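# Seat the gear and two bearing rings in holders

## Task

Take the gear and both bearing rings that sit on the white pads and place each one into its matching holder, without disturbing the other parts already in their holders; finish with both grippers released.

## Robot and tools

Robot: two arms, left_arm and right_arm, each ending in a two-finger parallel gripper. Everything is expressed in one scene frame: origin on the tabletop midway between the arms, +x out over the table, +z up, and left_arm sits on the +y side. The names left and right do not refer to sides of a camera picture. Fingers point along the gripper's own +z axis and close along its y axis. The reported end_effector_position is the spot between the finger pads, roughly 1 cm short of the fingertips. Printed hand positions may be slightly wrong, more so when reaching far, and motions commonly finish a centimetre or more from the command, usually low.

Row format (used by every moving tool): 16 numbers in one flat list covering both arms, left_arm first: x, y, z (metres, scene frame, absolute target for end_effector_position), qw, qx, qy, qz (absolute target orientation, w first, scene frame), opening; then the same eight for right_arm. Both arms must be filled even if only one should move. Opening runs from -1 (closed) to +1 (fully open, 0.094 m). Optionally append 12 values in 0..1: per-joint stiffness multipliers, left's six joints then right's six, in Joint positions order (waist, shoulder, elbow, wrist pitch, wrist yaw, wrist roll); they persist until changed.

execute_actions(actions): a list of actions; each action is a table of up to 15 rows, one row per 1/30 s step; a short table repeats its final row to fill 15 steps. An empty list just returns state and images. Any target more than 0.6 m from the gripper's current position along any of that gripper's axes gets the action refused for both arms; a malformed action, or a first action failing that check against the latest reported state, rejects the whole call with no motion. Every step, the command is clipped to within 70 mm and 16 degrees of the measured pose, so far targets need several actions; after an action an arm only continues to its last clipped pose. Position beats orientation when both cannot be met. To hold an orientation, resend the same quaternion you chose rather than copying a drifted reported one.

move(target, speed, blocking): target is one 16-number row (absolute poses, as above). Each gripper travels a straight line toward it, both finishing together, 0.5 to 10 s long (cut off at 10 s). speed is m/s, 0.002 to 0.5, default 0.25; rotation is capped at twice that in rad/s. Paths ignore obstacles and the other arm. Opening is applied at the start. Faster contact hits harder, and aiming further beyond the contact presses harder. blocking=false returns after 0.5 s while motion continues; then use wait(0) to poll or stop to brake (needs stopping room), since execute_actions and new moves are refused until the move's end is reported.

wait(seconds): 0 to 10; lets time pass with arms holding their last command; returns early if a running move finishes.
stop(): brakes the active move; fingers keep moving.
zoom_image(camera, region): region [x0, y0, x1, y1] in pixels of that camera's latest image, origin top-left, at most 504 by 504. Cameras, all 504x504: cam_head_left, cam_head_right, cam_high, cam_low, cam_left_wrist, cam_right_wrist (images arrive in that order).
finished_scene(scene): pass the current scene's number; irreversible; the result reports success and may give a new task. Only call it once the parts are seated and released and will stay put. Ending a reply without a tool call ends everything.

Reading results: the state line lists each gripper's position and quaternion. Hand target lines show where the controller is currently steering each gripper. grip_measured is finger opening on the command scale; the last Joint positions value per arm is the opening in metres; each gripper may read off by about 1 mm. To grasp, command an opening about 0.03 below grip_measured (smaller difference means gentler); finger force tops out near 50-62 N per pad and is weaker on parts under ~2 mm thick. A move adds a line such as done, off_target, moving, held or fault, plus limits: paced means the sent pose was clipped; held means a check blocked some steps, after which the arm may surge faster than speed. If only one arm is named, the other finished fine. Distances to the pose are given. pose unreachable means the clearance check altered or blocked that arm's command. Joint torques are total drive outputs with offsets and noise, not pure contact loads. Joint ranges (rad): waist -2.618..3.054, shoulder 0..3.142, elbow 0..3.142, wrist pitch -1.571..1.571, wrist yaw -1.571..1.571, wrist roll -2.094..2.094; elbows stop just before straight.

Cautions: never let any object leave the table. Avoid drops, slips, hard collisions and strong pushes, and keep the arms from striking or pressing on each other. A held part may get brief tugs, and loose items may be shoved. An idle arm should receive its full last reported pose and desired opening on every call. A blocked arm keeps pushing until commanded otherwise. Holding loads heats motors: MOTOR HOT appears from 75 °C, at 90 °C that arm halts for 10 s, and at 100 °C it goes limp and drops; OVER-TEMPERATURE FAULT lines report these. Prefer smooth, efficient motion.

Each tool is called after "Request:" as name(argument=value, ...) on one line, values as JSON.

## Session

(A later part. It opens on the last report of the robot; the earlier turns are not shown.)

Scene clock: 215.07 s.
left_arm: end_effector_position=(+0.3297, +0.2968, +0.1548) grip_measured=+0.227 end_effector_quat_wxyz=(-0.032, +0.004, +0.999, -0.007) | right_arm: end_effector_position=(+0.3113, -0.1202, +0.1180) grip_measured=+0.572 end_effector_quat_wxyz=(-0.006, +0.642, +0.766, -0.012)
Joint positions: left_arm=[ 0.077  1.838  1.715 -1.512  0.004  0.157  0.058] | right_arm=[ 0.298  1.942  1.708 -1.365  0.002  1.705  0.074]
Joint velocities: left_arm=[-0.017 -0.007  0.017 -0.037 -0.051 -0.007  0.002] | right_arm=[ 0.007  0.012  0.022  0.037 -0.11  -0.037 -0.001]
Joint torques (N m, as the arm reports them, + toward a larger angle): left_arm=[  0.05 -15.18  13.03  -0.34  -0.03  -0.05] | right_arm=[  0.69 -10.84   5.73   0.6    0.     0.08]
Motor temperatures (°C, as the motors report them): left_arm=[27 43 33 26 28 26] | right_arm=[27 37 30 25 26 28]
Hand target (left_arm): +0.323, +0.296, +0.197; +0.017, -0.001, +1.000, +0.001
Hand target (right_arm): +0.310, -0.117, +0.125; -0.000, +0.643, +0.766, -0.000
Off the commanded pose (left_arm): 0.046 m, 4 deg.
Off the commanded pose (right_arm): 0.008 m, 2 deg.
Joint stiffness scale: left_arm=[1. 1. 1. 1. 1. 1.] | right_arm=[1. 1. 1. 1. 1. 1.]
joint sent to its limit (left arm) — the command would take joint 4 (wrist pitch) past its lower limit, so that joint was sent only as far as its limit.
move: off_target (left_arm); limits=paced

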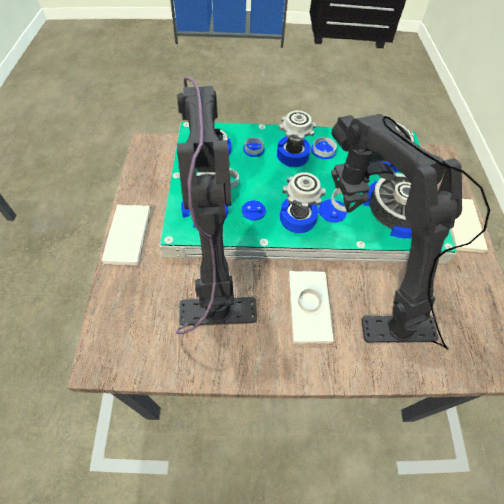

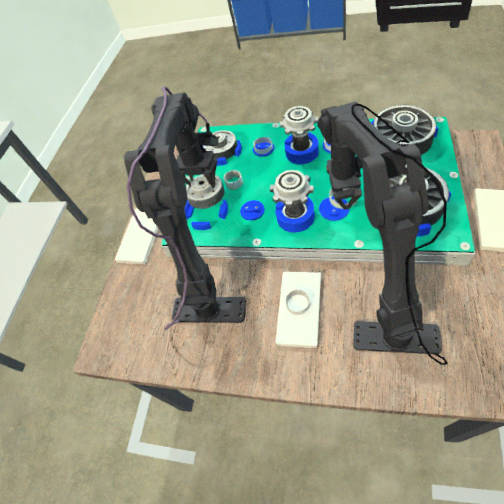

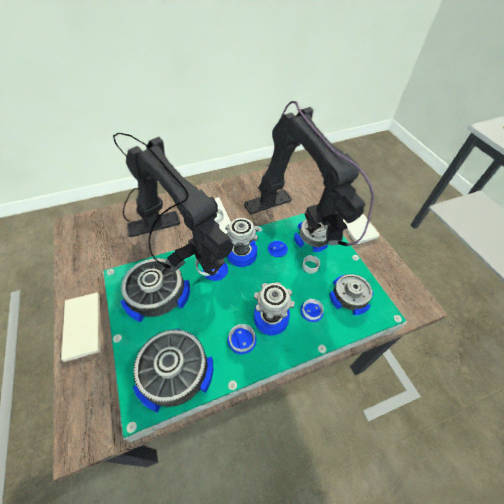

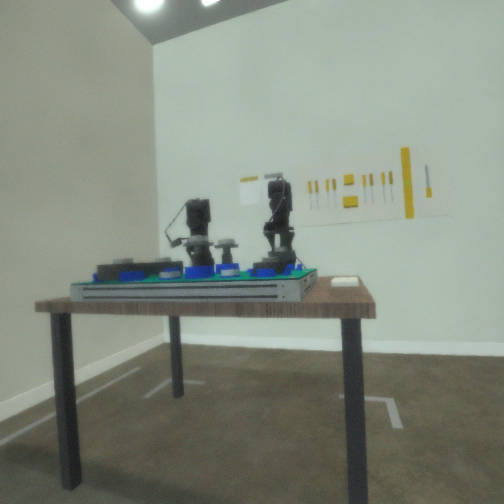

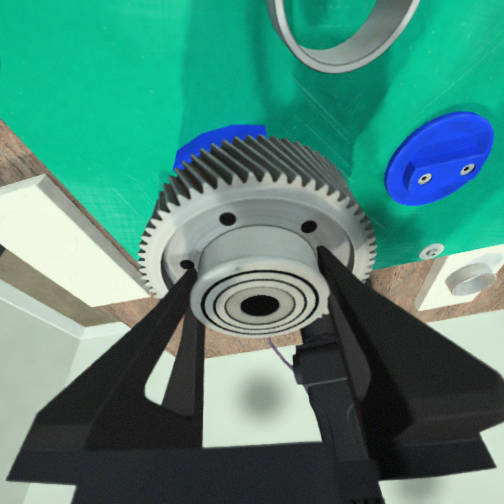

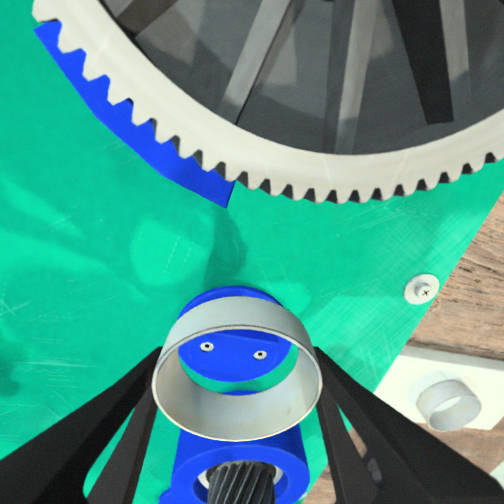

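Request:
move(target=[0.313, 0.303, 0.172, 0, 0, 1, 0, 0.18, 0.3105, -0.0995, 0.097, 0, 0.643, 0.766, 0, 0.535], speed=0.05)

Scene clock: 234.73 s.
left_arm: end_effector_position=(+0.3193, +0.3010, +0.1340) grip_measured=+0.227 end_effector_quat_wxyz=(-0.039, +0.001, +0.999, -0.005) | right_arm: end_effector_position=(+0.3121, -0.1023, +0.1001) grip_measured=+0.572 end_effector_quat_wxyz=(+0.001, +0.642, +0.767, -0.000)
Joint positions: left_arm=[ 0.091  1.808  1.593 -1.435 -0.004  0.164  0.058] | right_arm=[ 0.344  1.942  1.638 -1.266  0.002  1.75   0.074]
Joint velocities: left_arm=[-0.007 -0.007 -0.002  0.007 -0.022 -0.022 -0.   ] | right_arm=[-0.007  0.002 -0.012  0.066 -0.007 -0.007 -0.001]
Joint torques (N m, as the arm reports them, + toward a larger angle): left_arm=[  0.68 -14.72  10.99  -0.33   0.03   0.09] | right_arm=[ 0.55 -9.    5.8   0.63  0.02  0.08]
Motor temperatures (°C, as the motors report them): left_arm=[27 45 35 26 27 26] | right_arm=[27 38 29 25 26 28]
Hand target (left_arm): +0.312, +0.303, +0.170; -0.000, -0.000, +1.000, +0.000
Hand target (right_arm): +0.311, -0.100, +0.097; +0.001, +0.643, +0.766, -0.001
Off the commanded pose (left_arm): 0.039 m, 5 deg.
Off the commanded pose (right_arm): 0.004 m, 0 deg.
Joint stiffness scale: left_arm=[1. 1. 1. 1. 1. 1.] | right_arm=[1. 1. 1. 1. 1. 1.]
move: off_target (left_arm)

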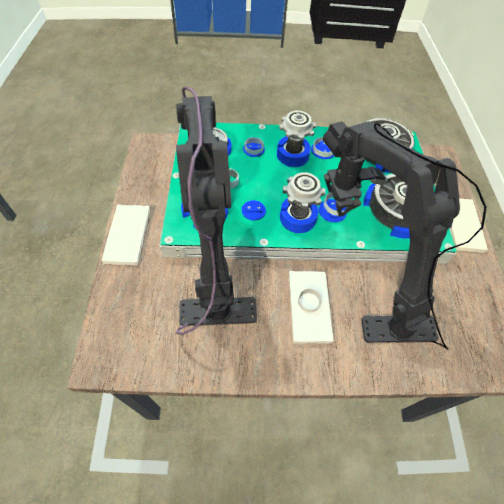

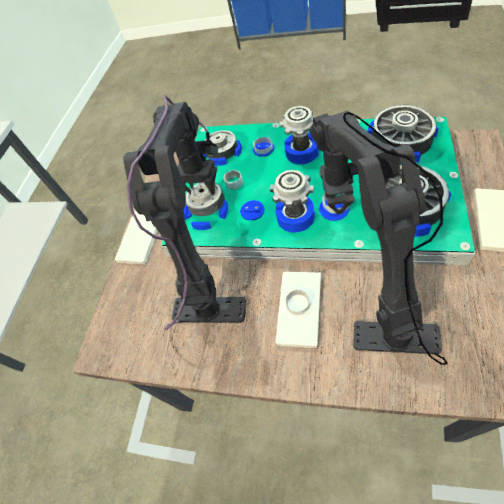

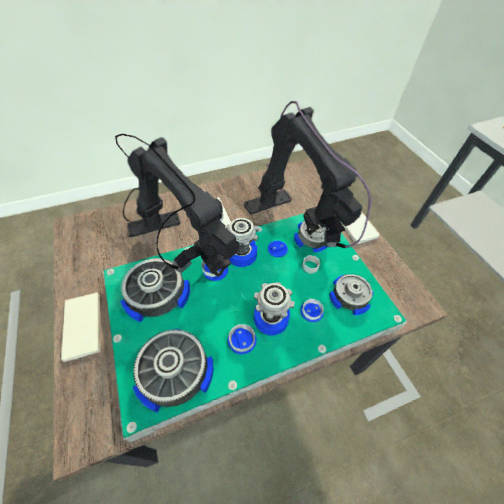

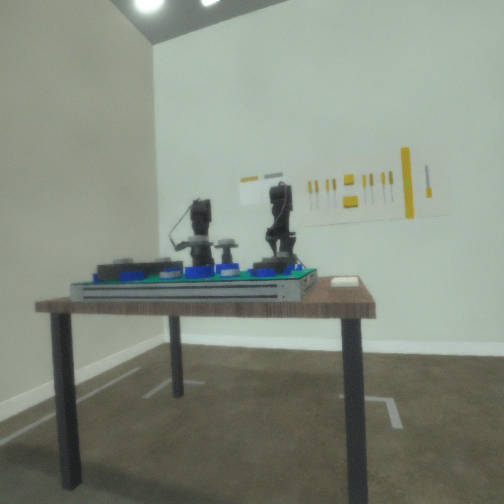

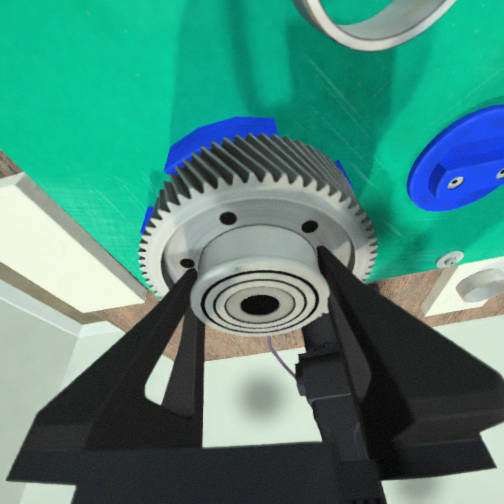

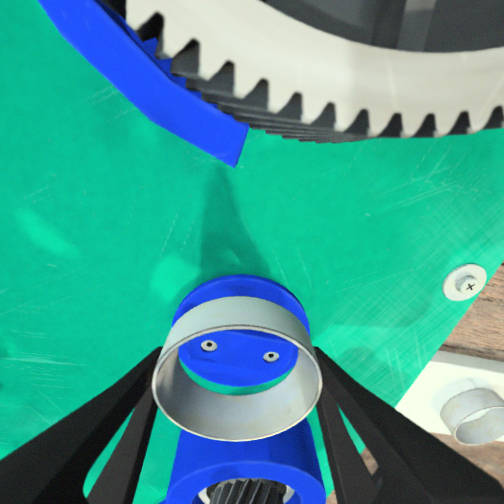

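Request:
zoom_image(camera="cam_head_right", region=[150, 140, 270, 260])

Request:
zoom_image(camera="cam_left_wrist", region=[110, 90, 410, 350])

Request:
zoom_image(camera="cam_high", region=[260, 180, 380, 300])

Region (150, 140, 270, 260) of cam_head_right's 504x504 image, scaled by 4.200, with more detail than that image has.

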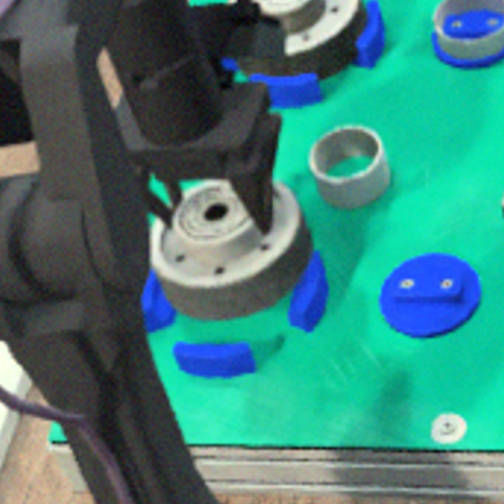

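Region (110, 90, 410, 350) of cam_left_wrist's 504x504 image, scaled by 1.680, with more detail than that image has; it fills the top 437 rows of this view, and the rest is white.

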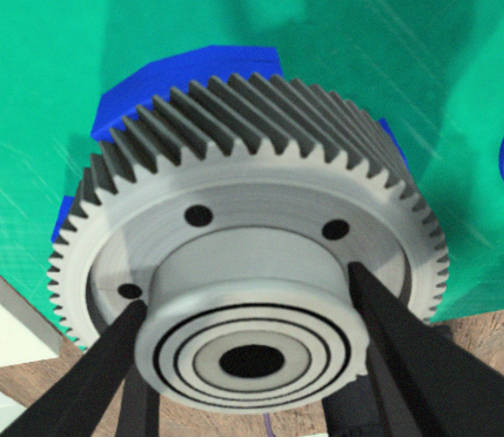

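Region (260, 180, 380, 300) of cam_high's 504x504 image, scaled by 4.200, with more detail than that image has.

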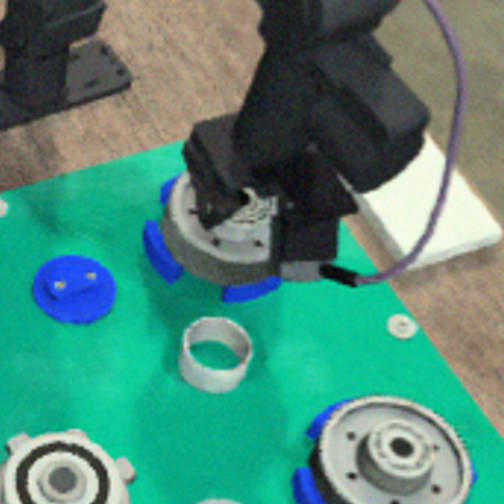

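Request:
zoom_image(camera="cam_low", region=[230, 220, 330, 300])

Region (230, 220, 330, 300) of cam_low's 504x504 image, scaled by 5.040, with more detail than that image has; it fills the top 403 rows of this view, and the rest is white.

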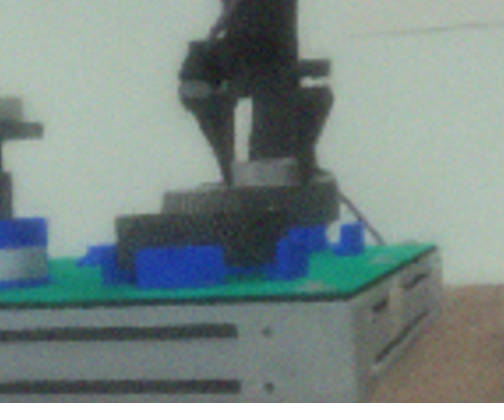

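Request:
move(target=[0.308, 0.302, 0.16, 0.035, 0, 0.9994, 0, 0.18, 0.3105, -0.0995, 0.086, 0, 0.643, 0.766, 0, 0.535], speed=0.03)

Scene clock: 265.33 s.
left_arm: end_effector_position=(+0.3106, +0.3023, +0.1298) grip_measured=+0.227 end_effector_quat_wxyz=(-0.004, -0.002, +1.000, -0.001) | right_arm: end_effector_position=(+0.3129, -0.1019, +0.0923) grip_measured=+0.572 end_effector_quat_wxyz=(+0.003, +0.642, +0.767, +0.003)
Joint positions: left_arm=[ 0.103  1.707  1.459 -1.33   0.001  0.17   0.058] | right_arm=[ 0.344  1.942  1.606 -1.228  0.002  1.75   0.074]
Joint velocities: left_arm=[-0.002 -0.002  0.007  0.051  0.022 -0.066 -0.   ] | right_arm=[ 0.012 -0.012 -0.007  0.007 -0.022 -0.051  0.   ]
Joint torques (N m, as the arm reports them, + toward a larger angle): left_arm=[  0.46 -13.16  10.07  -0.01   0.11   0.11] | right_arm=[ 0.65 -8.79  5.24  0.69  0.02  0.1 ]
Motor temperatures (°C, as the motors report them): left_arm=[27 45 34 26 27 26] | right_arm=[27 37 29 25 26 28]
Hand target (left_arm): +0.307, +0.302, +0.159; +0.035, -0.001, +0.999, +0.001
Hand target (right_arm): +0.310, -0.100, +0.086; +0.000, +0.643, +0.766, -0.000
Off the commanded pose (left_arm): 0.030 m, 4 deg.
Off the commanded pose (right_arm): 0.007 m, 0 deg.
Joint stiffness scale: left_arm=[1. 1. 1. 1. 1. 1.] | right_arm=[1. 1. 1. 1. 1. 1.]
move: off_target (left_arm)

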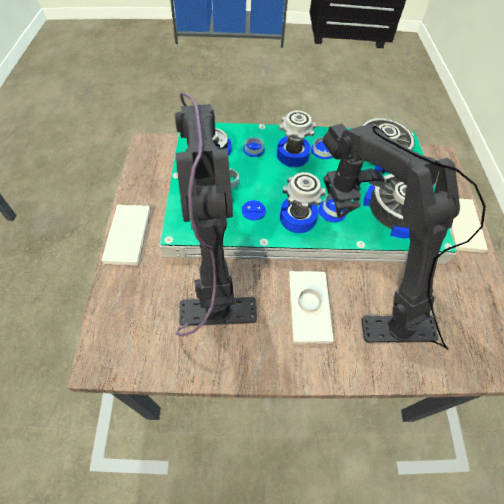

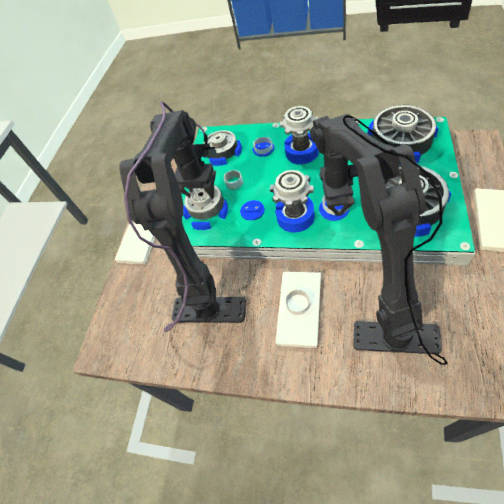

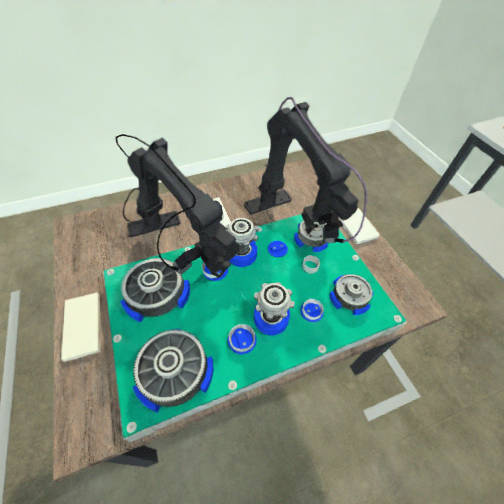

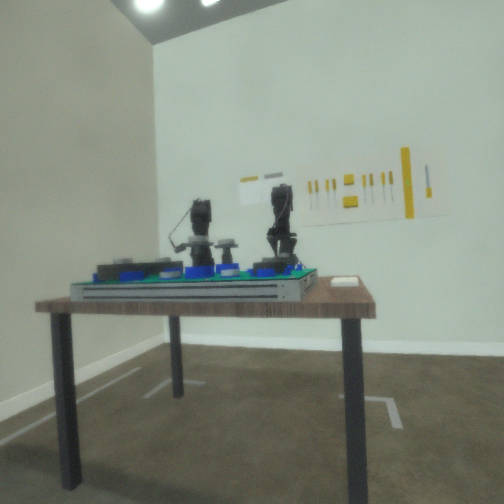

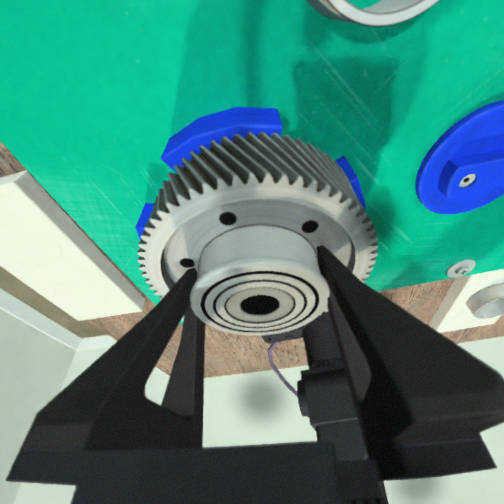

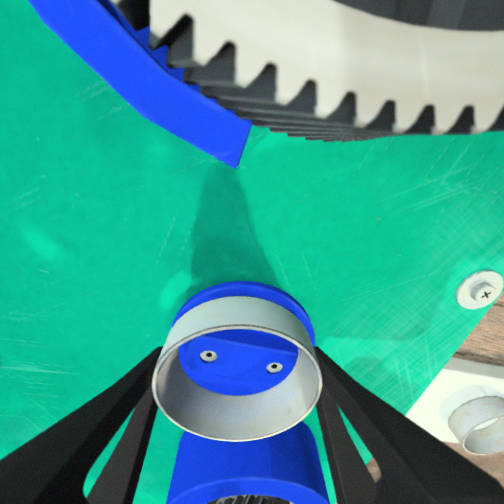

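Request:
zoom_image(camera="cam_head_right", region=[150, 140, 270, 260])

Request:
zoom_image(camera="cam_left_wrist", region=[110, 90, 410, 350])

Request:
zoom_image(camera="cam_right_wrist", region=[120, 260, 360, 460])

Region (150, 140, 270, 260) of cam_head_right's 504x504 image, scaled by 4.200, with more detail than that image has.

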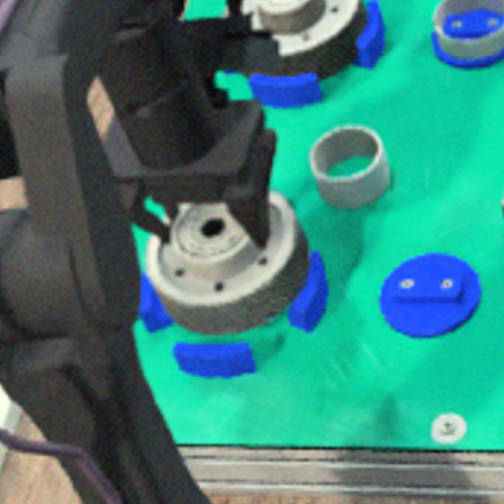

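Region (110, 90, 410, 350) of cam_left_wrist's 504x504 image, scaled by 1.680, with more detail than that image has; it fills the top 437 rows of this view, and the rest is white.

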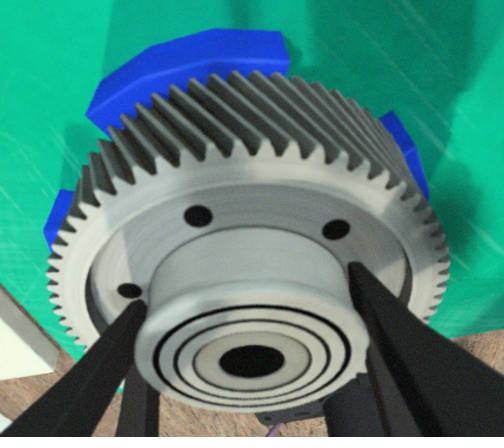

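Region (120, 260, 360, 460) of cam_right_wrist's 504x504 image, scaled by 2.100, with more detail than that image has.

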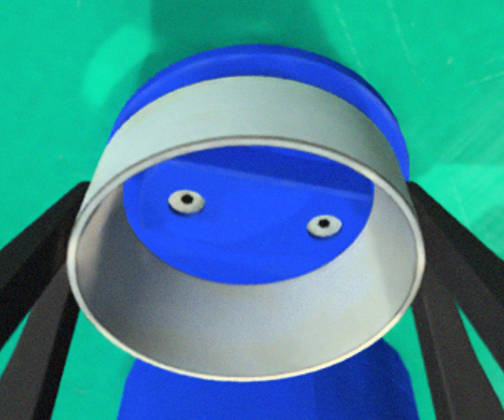

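Request:
move(target=[0.308, 0.302, 0.138, 0.03, 0, 0.9995, 0, 0.18, 0.3105, -0.0995, 0.08, 0, 0.643, 0.766, 0, 0.535], speed=0.03)

Scene clock: 276.23 s.
left_arm: end_effector_position=(+0.3103, +0.3027, +0.1284) grip_measured=+0.227 end_effector_quat_wxyz=(+0.013, -0.001, +1.000, +0.002) | right_arm: end_effector_position=(+0.3138, -0.1014, +0.0918) grip_measured=+0.572 end_effector_quat_wxyz=(+0.003, +0.642, +0.767, +0.005)
Joint positions: left_arm=[ 0.104  1.674  1.416 -1.287  0.001  0.174  0.058] | right_arm=[ 0.344  1.942  1.604 -1.222  0.001  1.75   0.074]
Joint velocities: left_arm=[ 0.027 -0.017  0.002  0.022 -0.007 -0.007 -0.   ] | right_arm=[-0.002  0.007 -0.007 -0.022  0.037 -0.037 -0.   ]
Joint torques (N m, as the arm reports them, + toward a larger angle): left_arm=[ 0.37 -9.82  7.15  0.32  0.14  0.09] | right_arm=[ 0.64 -8.61  3.95  0.83  0.01  0.1 ]
Motor temperatures (°C, as the motors report them): left_arm=[27 44 34 26 27 26] | right_arm=[27 37 29 25 26 28]
Hand target (left_arm): +0.308, +0.302, +0.138; +0.030, -0.000, +1.000, +0.000
Hand target (right_arm): +0.310, -0.100, +0.080; -0.000, +0.643, +0.766, -0.000
Off the commanded pose (left_arm): 0.010 m, 2 deg.
Off the commanded pose (right_arm): 0.012 m, 1 deg.
Joint stiffness scale: left_arm=[1. 1. 1. 1. 1. 1.] | right_arm=[1. 1. 1. 1. 1. 1.]
move: off_target (right_arm)

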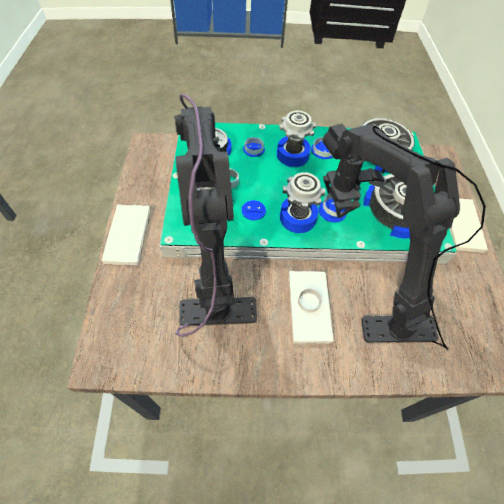

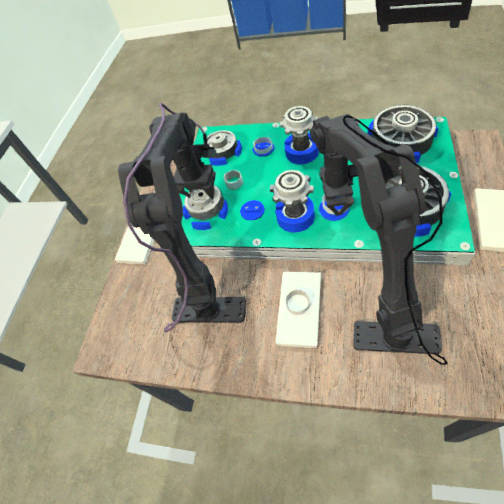

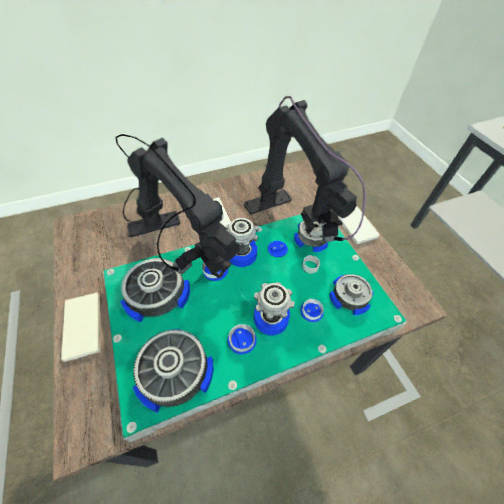

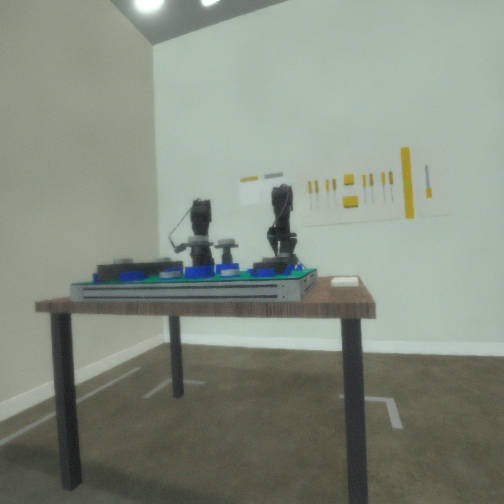

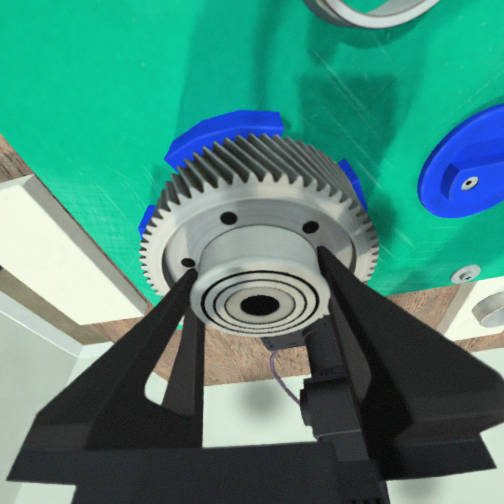

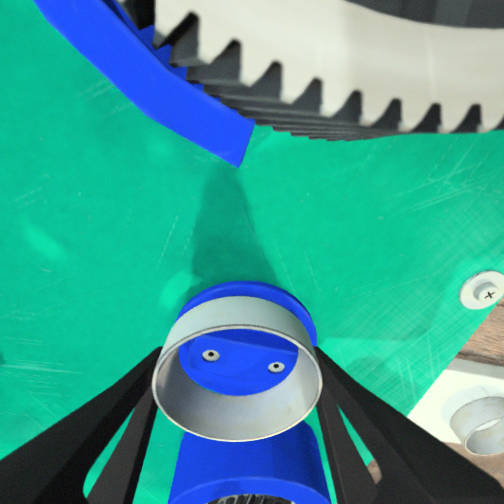

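Request:
zoom_image(camera="cam_low", region=[250, 230, 320, 290])

Request:
zoom_image(camera="cam_head_right", region=[170, 170, 250, 250])

Request:
zoom_image(camera="cam_high", region=[280, 200, 360, 280])

Region (250, 230, 320, 290) of cam_low's 504x504 image, scaled by 7.200, with more detail than that image has; it fills the top 432 rows of this view, and the rest is white.

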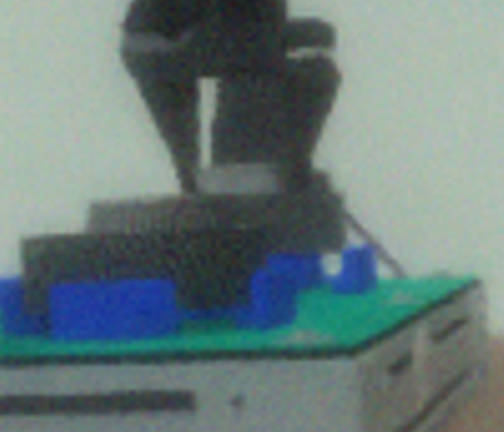

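Region (170, 170, 250, 250) of cam_head_right's 504x504 image, scaled by 6.300, with more detail than that image has.

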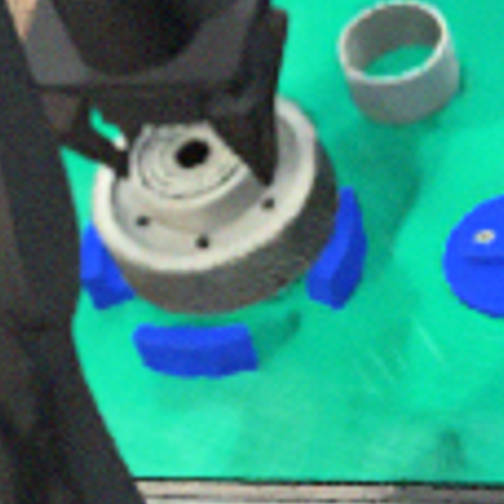

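Region (280, 200, 360, 280) of cam_high's 504x504 image, scaled by 6.300, with more detail than that image has.

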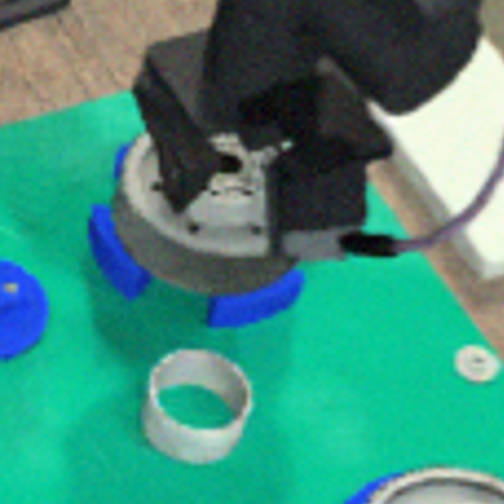

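Request:
zoom_image(camera="cam_head_left", region=[290, 170, 370, 250])

Request:
zoom_image(camera="cam_high", region=[180, 220, 260, 300])

Request:
zoom_image(camera="cam_right_wrist", region=[140, 270, 340, 450])

Region (290, 170, 370, 250) of cam_head_left's 504x504 image, scaled by 6.300, with more detail than that image has.

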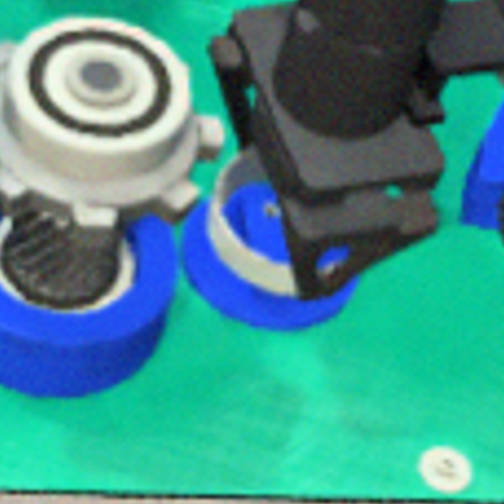

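Region (180, 220, 260, 300) of cam_high's 504x504 image, scaled by 6.300, with more detail than that image has.

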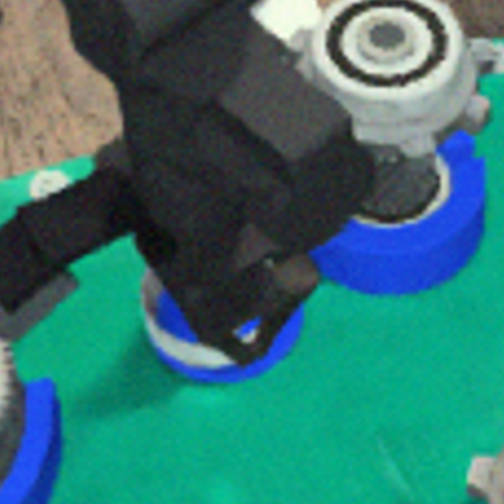

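Region (140, 270, 340, 450) of cam_right_wrist's 504x504 image, scaled by 2.520, with more detail than that image has; it fills the top 454 rows of this view, and the rest is white.

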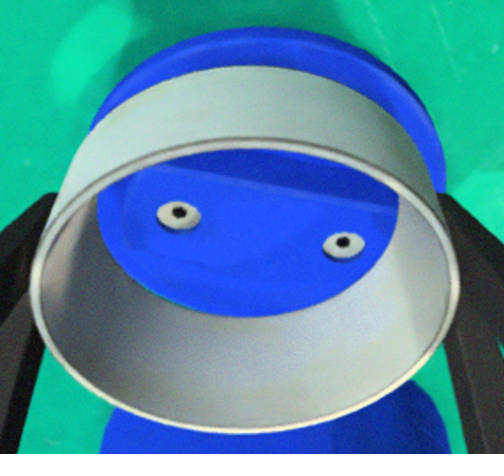

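Request:
move(target=[0.303, 0.297, 0.164, 0.035, 0, 0.9994, 0, 0.18, 0.3065, -0.0995, 0.096, 0, 0.643, 0.766, 0, 0.535], speed=0.03)

Scene clock: 297.30 s.
left_arm: end_effector_position=(+0.3067, +0.3033, +0.1294) grip_measured=+0.227 end_effector_quat_wxyz=(+0.006, -0.001, +1.000, +0.004) | right_arm: end_effector_position=(+0.3136, -0.1015, +0.0921) grip_measured=+0.572 end_effector_quat_wxyz=(+0.003, +0.643, +0.765, +0.004)
Joint positions: left_arm=[ 0.104  1.674  1.42  -1.304 -0.006  0.174  0.058] | right_arm=[ 0.344  1.941  1.604 -1.224  0.001  1.754  0.074]
Joint velocities: left_arm=[ 0.002  0.012 -0.002  0.022 -0.095 -0.007  0.   ] | right_arm=[-0.007 -0.002 -0.002 -0.007 -0.066 -0.051  0.   ]
Joint torques (N m, as the arm reports them, + toward a larger angle): left_arm=[ -0.42 -11.98  12.97  -0.31   0.18  -0.04] | right_arm=[ 0.98 -9.87  6.49  0.4   0.02  0.1 ]
Motor temperatures (°C, as the motors report them): left_arm=[27 41 33 26 27 26] | right_arm=[27 37 29 25 26 28]
Hand target (left_arm): +0.302, +0.297, +0.162; +0.035, +0.000, +0.999, -0.000
Hand target (right_arm): +0.307, -0.100, +0.096; -0.000, +0.643, +0.766, -0.000
Off the commanded pose (left_arm): 0.035 m, 3 deg.
Off the commanded pose (right_arm): 0.008 m, 1 deg.
Joint stiffness scale: left_arm=[1. 1. 1. 1. 1. 1.] | right_arm=[1. 1. 1. 1. 1. 1.]
move: off_target (left_arm)

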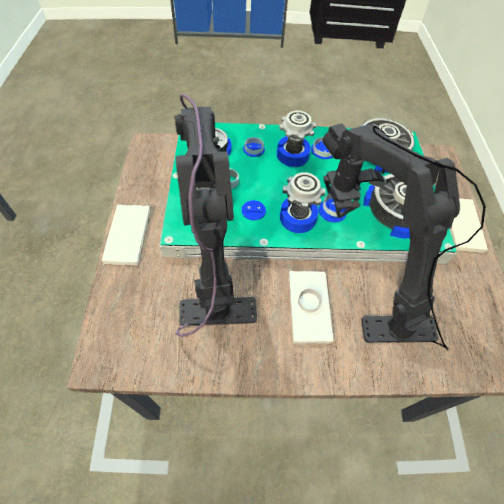

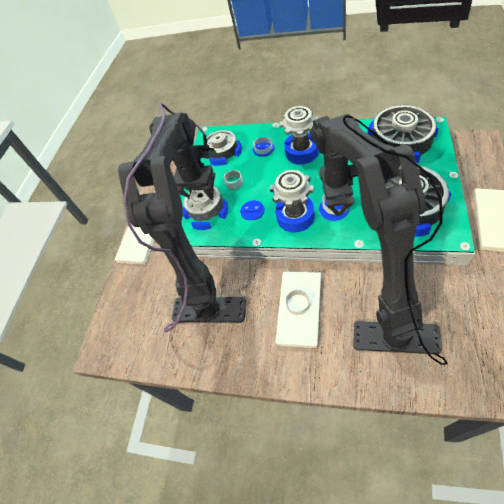

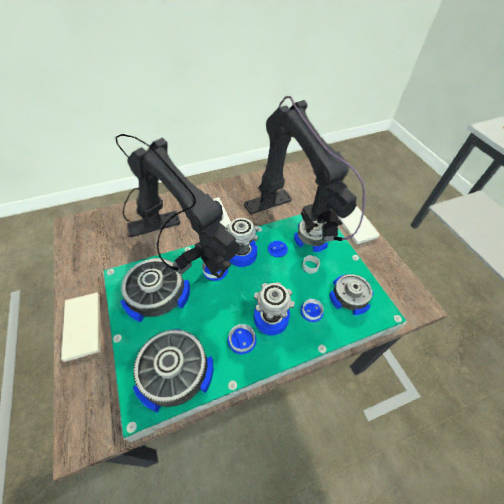

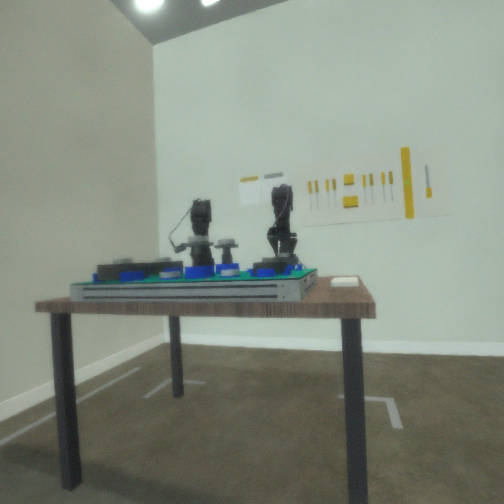

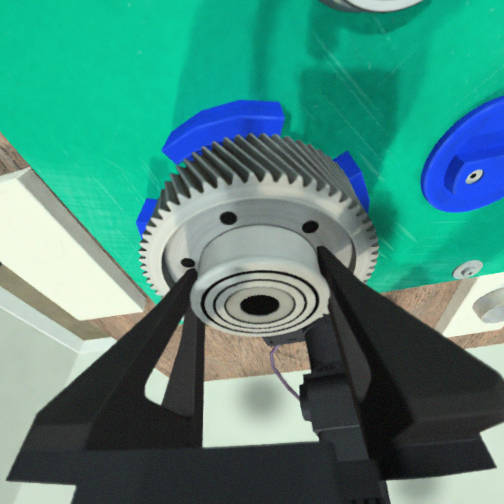

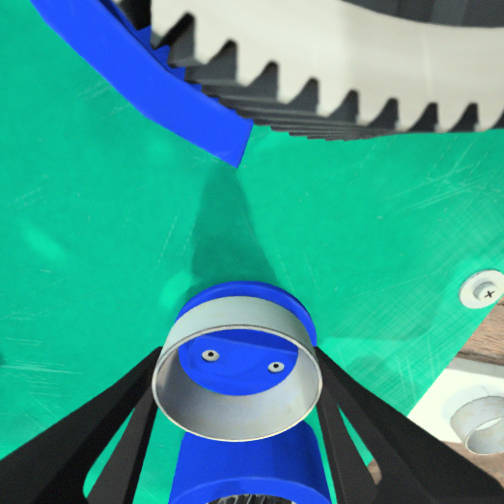

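Request:
move(target=[0.303, 0.2915, 0.166, 0.035, 0, 0.9994, 0, 0.18, 0.307, -0.0995, 0.108, 0, 0.643, 0.766, 0, 0.535], speed=0.03)

Scene clock: 307.77 s.
left_arm: end_effector_position=(+0.3046, +0.2987, +0.1295) grip_measured=+0.227 end_effector_quat_wxyz=(-0.000, -0.002, +1.000, +0.001) | right_arm: end_effector_position=(+0.3077, -0.1036, +0.0952) grip_measured=+0.572 end_effector_quat_wxyz=(-0.003, +0.643, +0.765, -0.007)
Joint positions: left_arm=[ 0.092  1.675  1.422 -1.318 -0.002  0.16   0.058] | right_arm=[ 0.344  1.941  1.617 -1.262  0.001  1.754  0.074]
Joint velocities: left_arm=[-0.002  0.002  0.007  0.022  0.051  0.051  0.   ] | right_arm=[-0.002 -0.007 -0.002  0.007  0.037  0.022 -0.001]
Joint torques (N m, as the arm reports them, + toward a larger angle): left_arm=[ -0.81 -12.37  13.07  -0.28   0.18  -0.09] | right_arm=[ 0.93 -9.98  8.8   0.33  0.01  0.09]
Motor temperatures (°C, as the motors report them): left_arm=[27 42 34 26 27 26] | right_arm=[27 38 29 25 26 28]
Hand target (left_arm): +0.302, +0.292, +0.164; +0.036, -0.000, +0.999, -0.000
Hand target (right_arm): +0.307, -0.100, +0.108; +0.000, +0.643, +0.766, +0.000
Off the commanded pose (left_arm): 0.037 m, 4 deg.
Off the commanded pose (right_arm): 0.013 m, 1 deg.
Joint stiffness scale: left_arm=[1. 1. 1. 1. 1. 1.] | right_arm=[1. 1. 1. 1. 1. 1.]
move: off_target (left_arm, right_arm)

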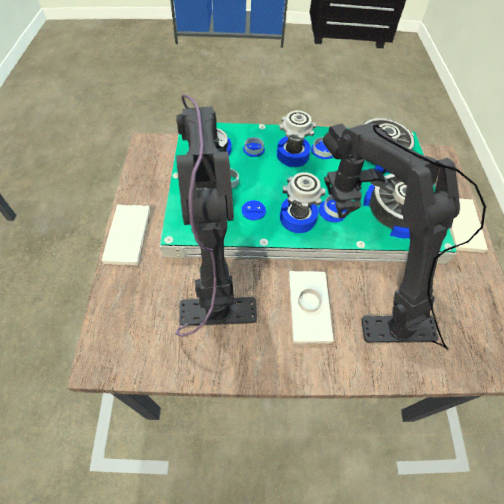

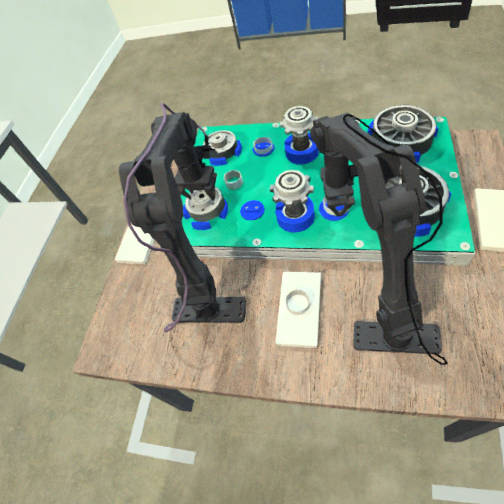

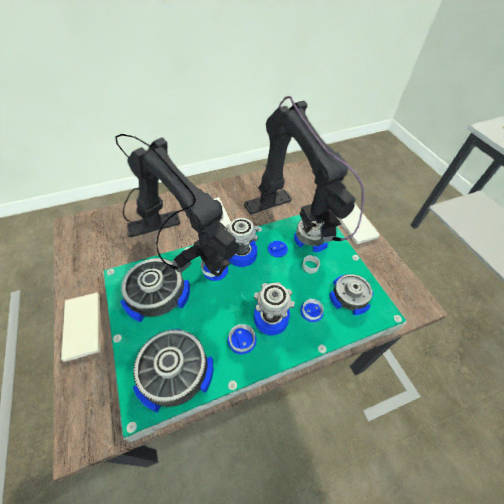

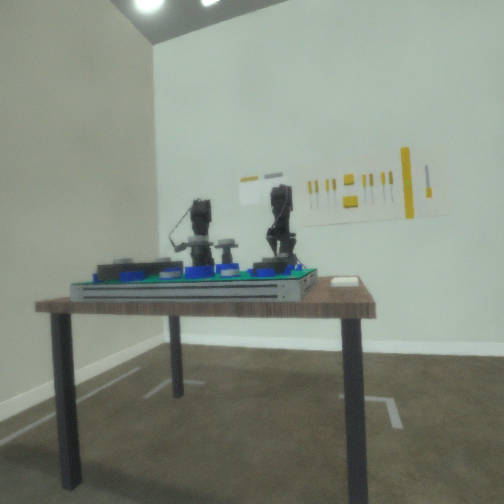

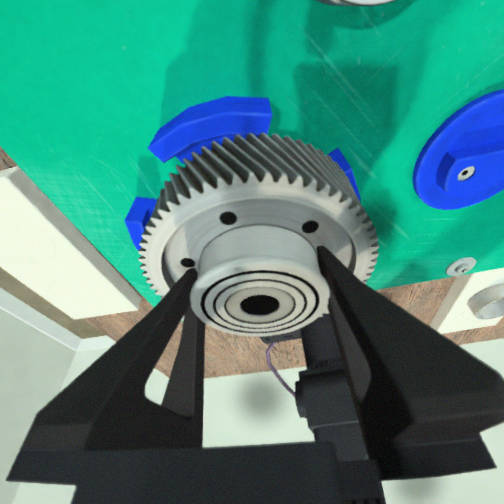

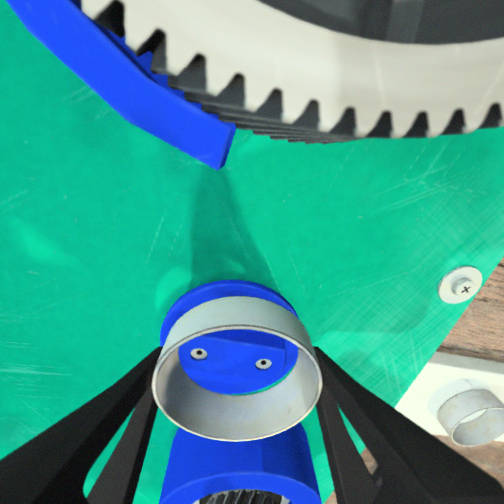

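Request:
zoom_image(camera="cam_head_right", region=[170, 170, 250, 250])

Request:
zoom_image(camera="cam_low", region=[250, 230, 320, 290])

Request:
zoom_image(camera="cam_high", region=[280, 200, 360, 280])

Region (170, 170, 250, 250) of cam_head_right's 504x504 image, scaled by 6.300, with more detail than that image has.

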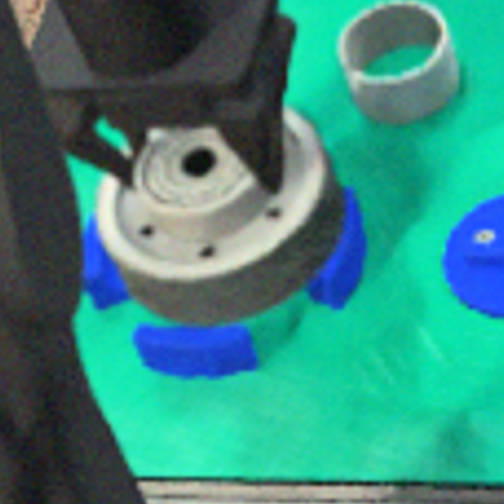

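Region (250, 230, 320, 290) of cam_low's 504x504 image, scaled by 7.200, with more detail than that image has; it fills the top 432 rows of this view, and the rest is white.

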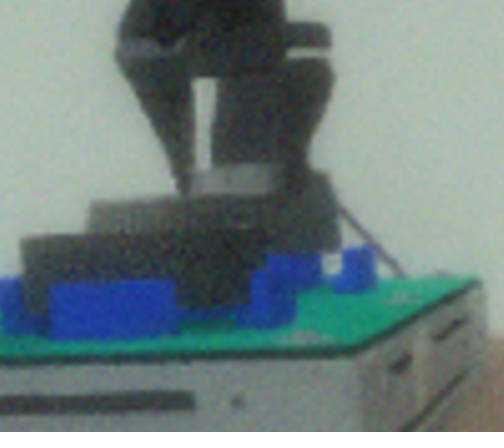

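Region (280, 200, 360, 280) of cam_high's 504x504 image, scaled by 6.300, with more detail than that image has.

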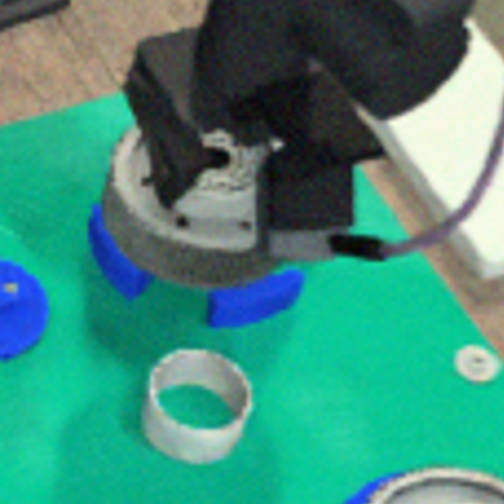

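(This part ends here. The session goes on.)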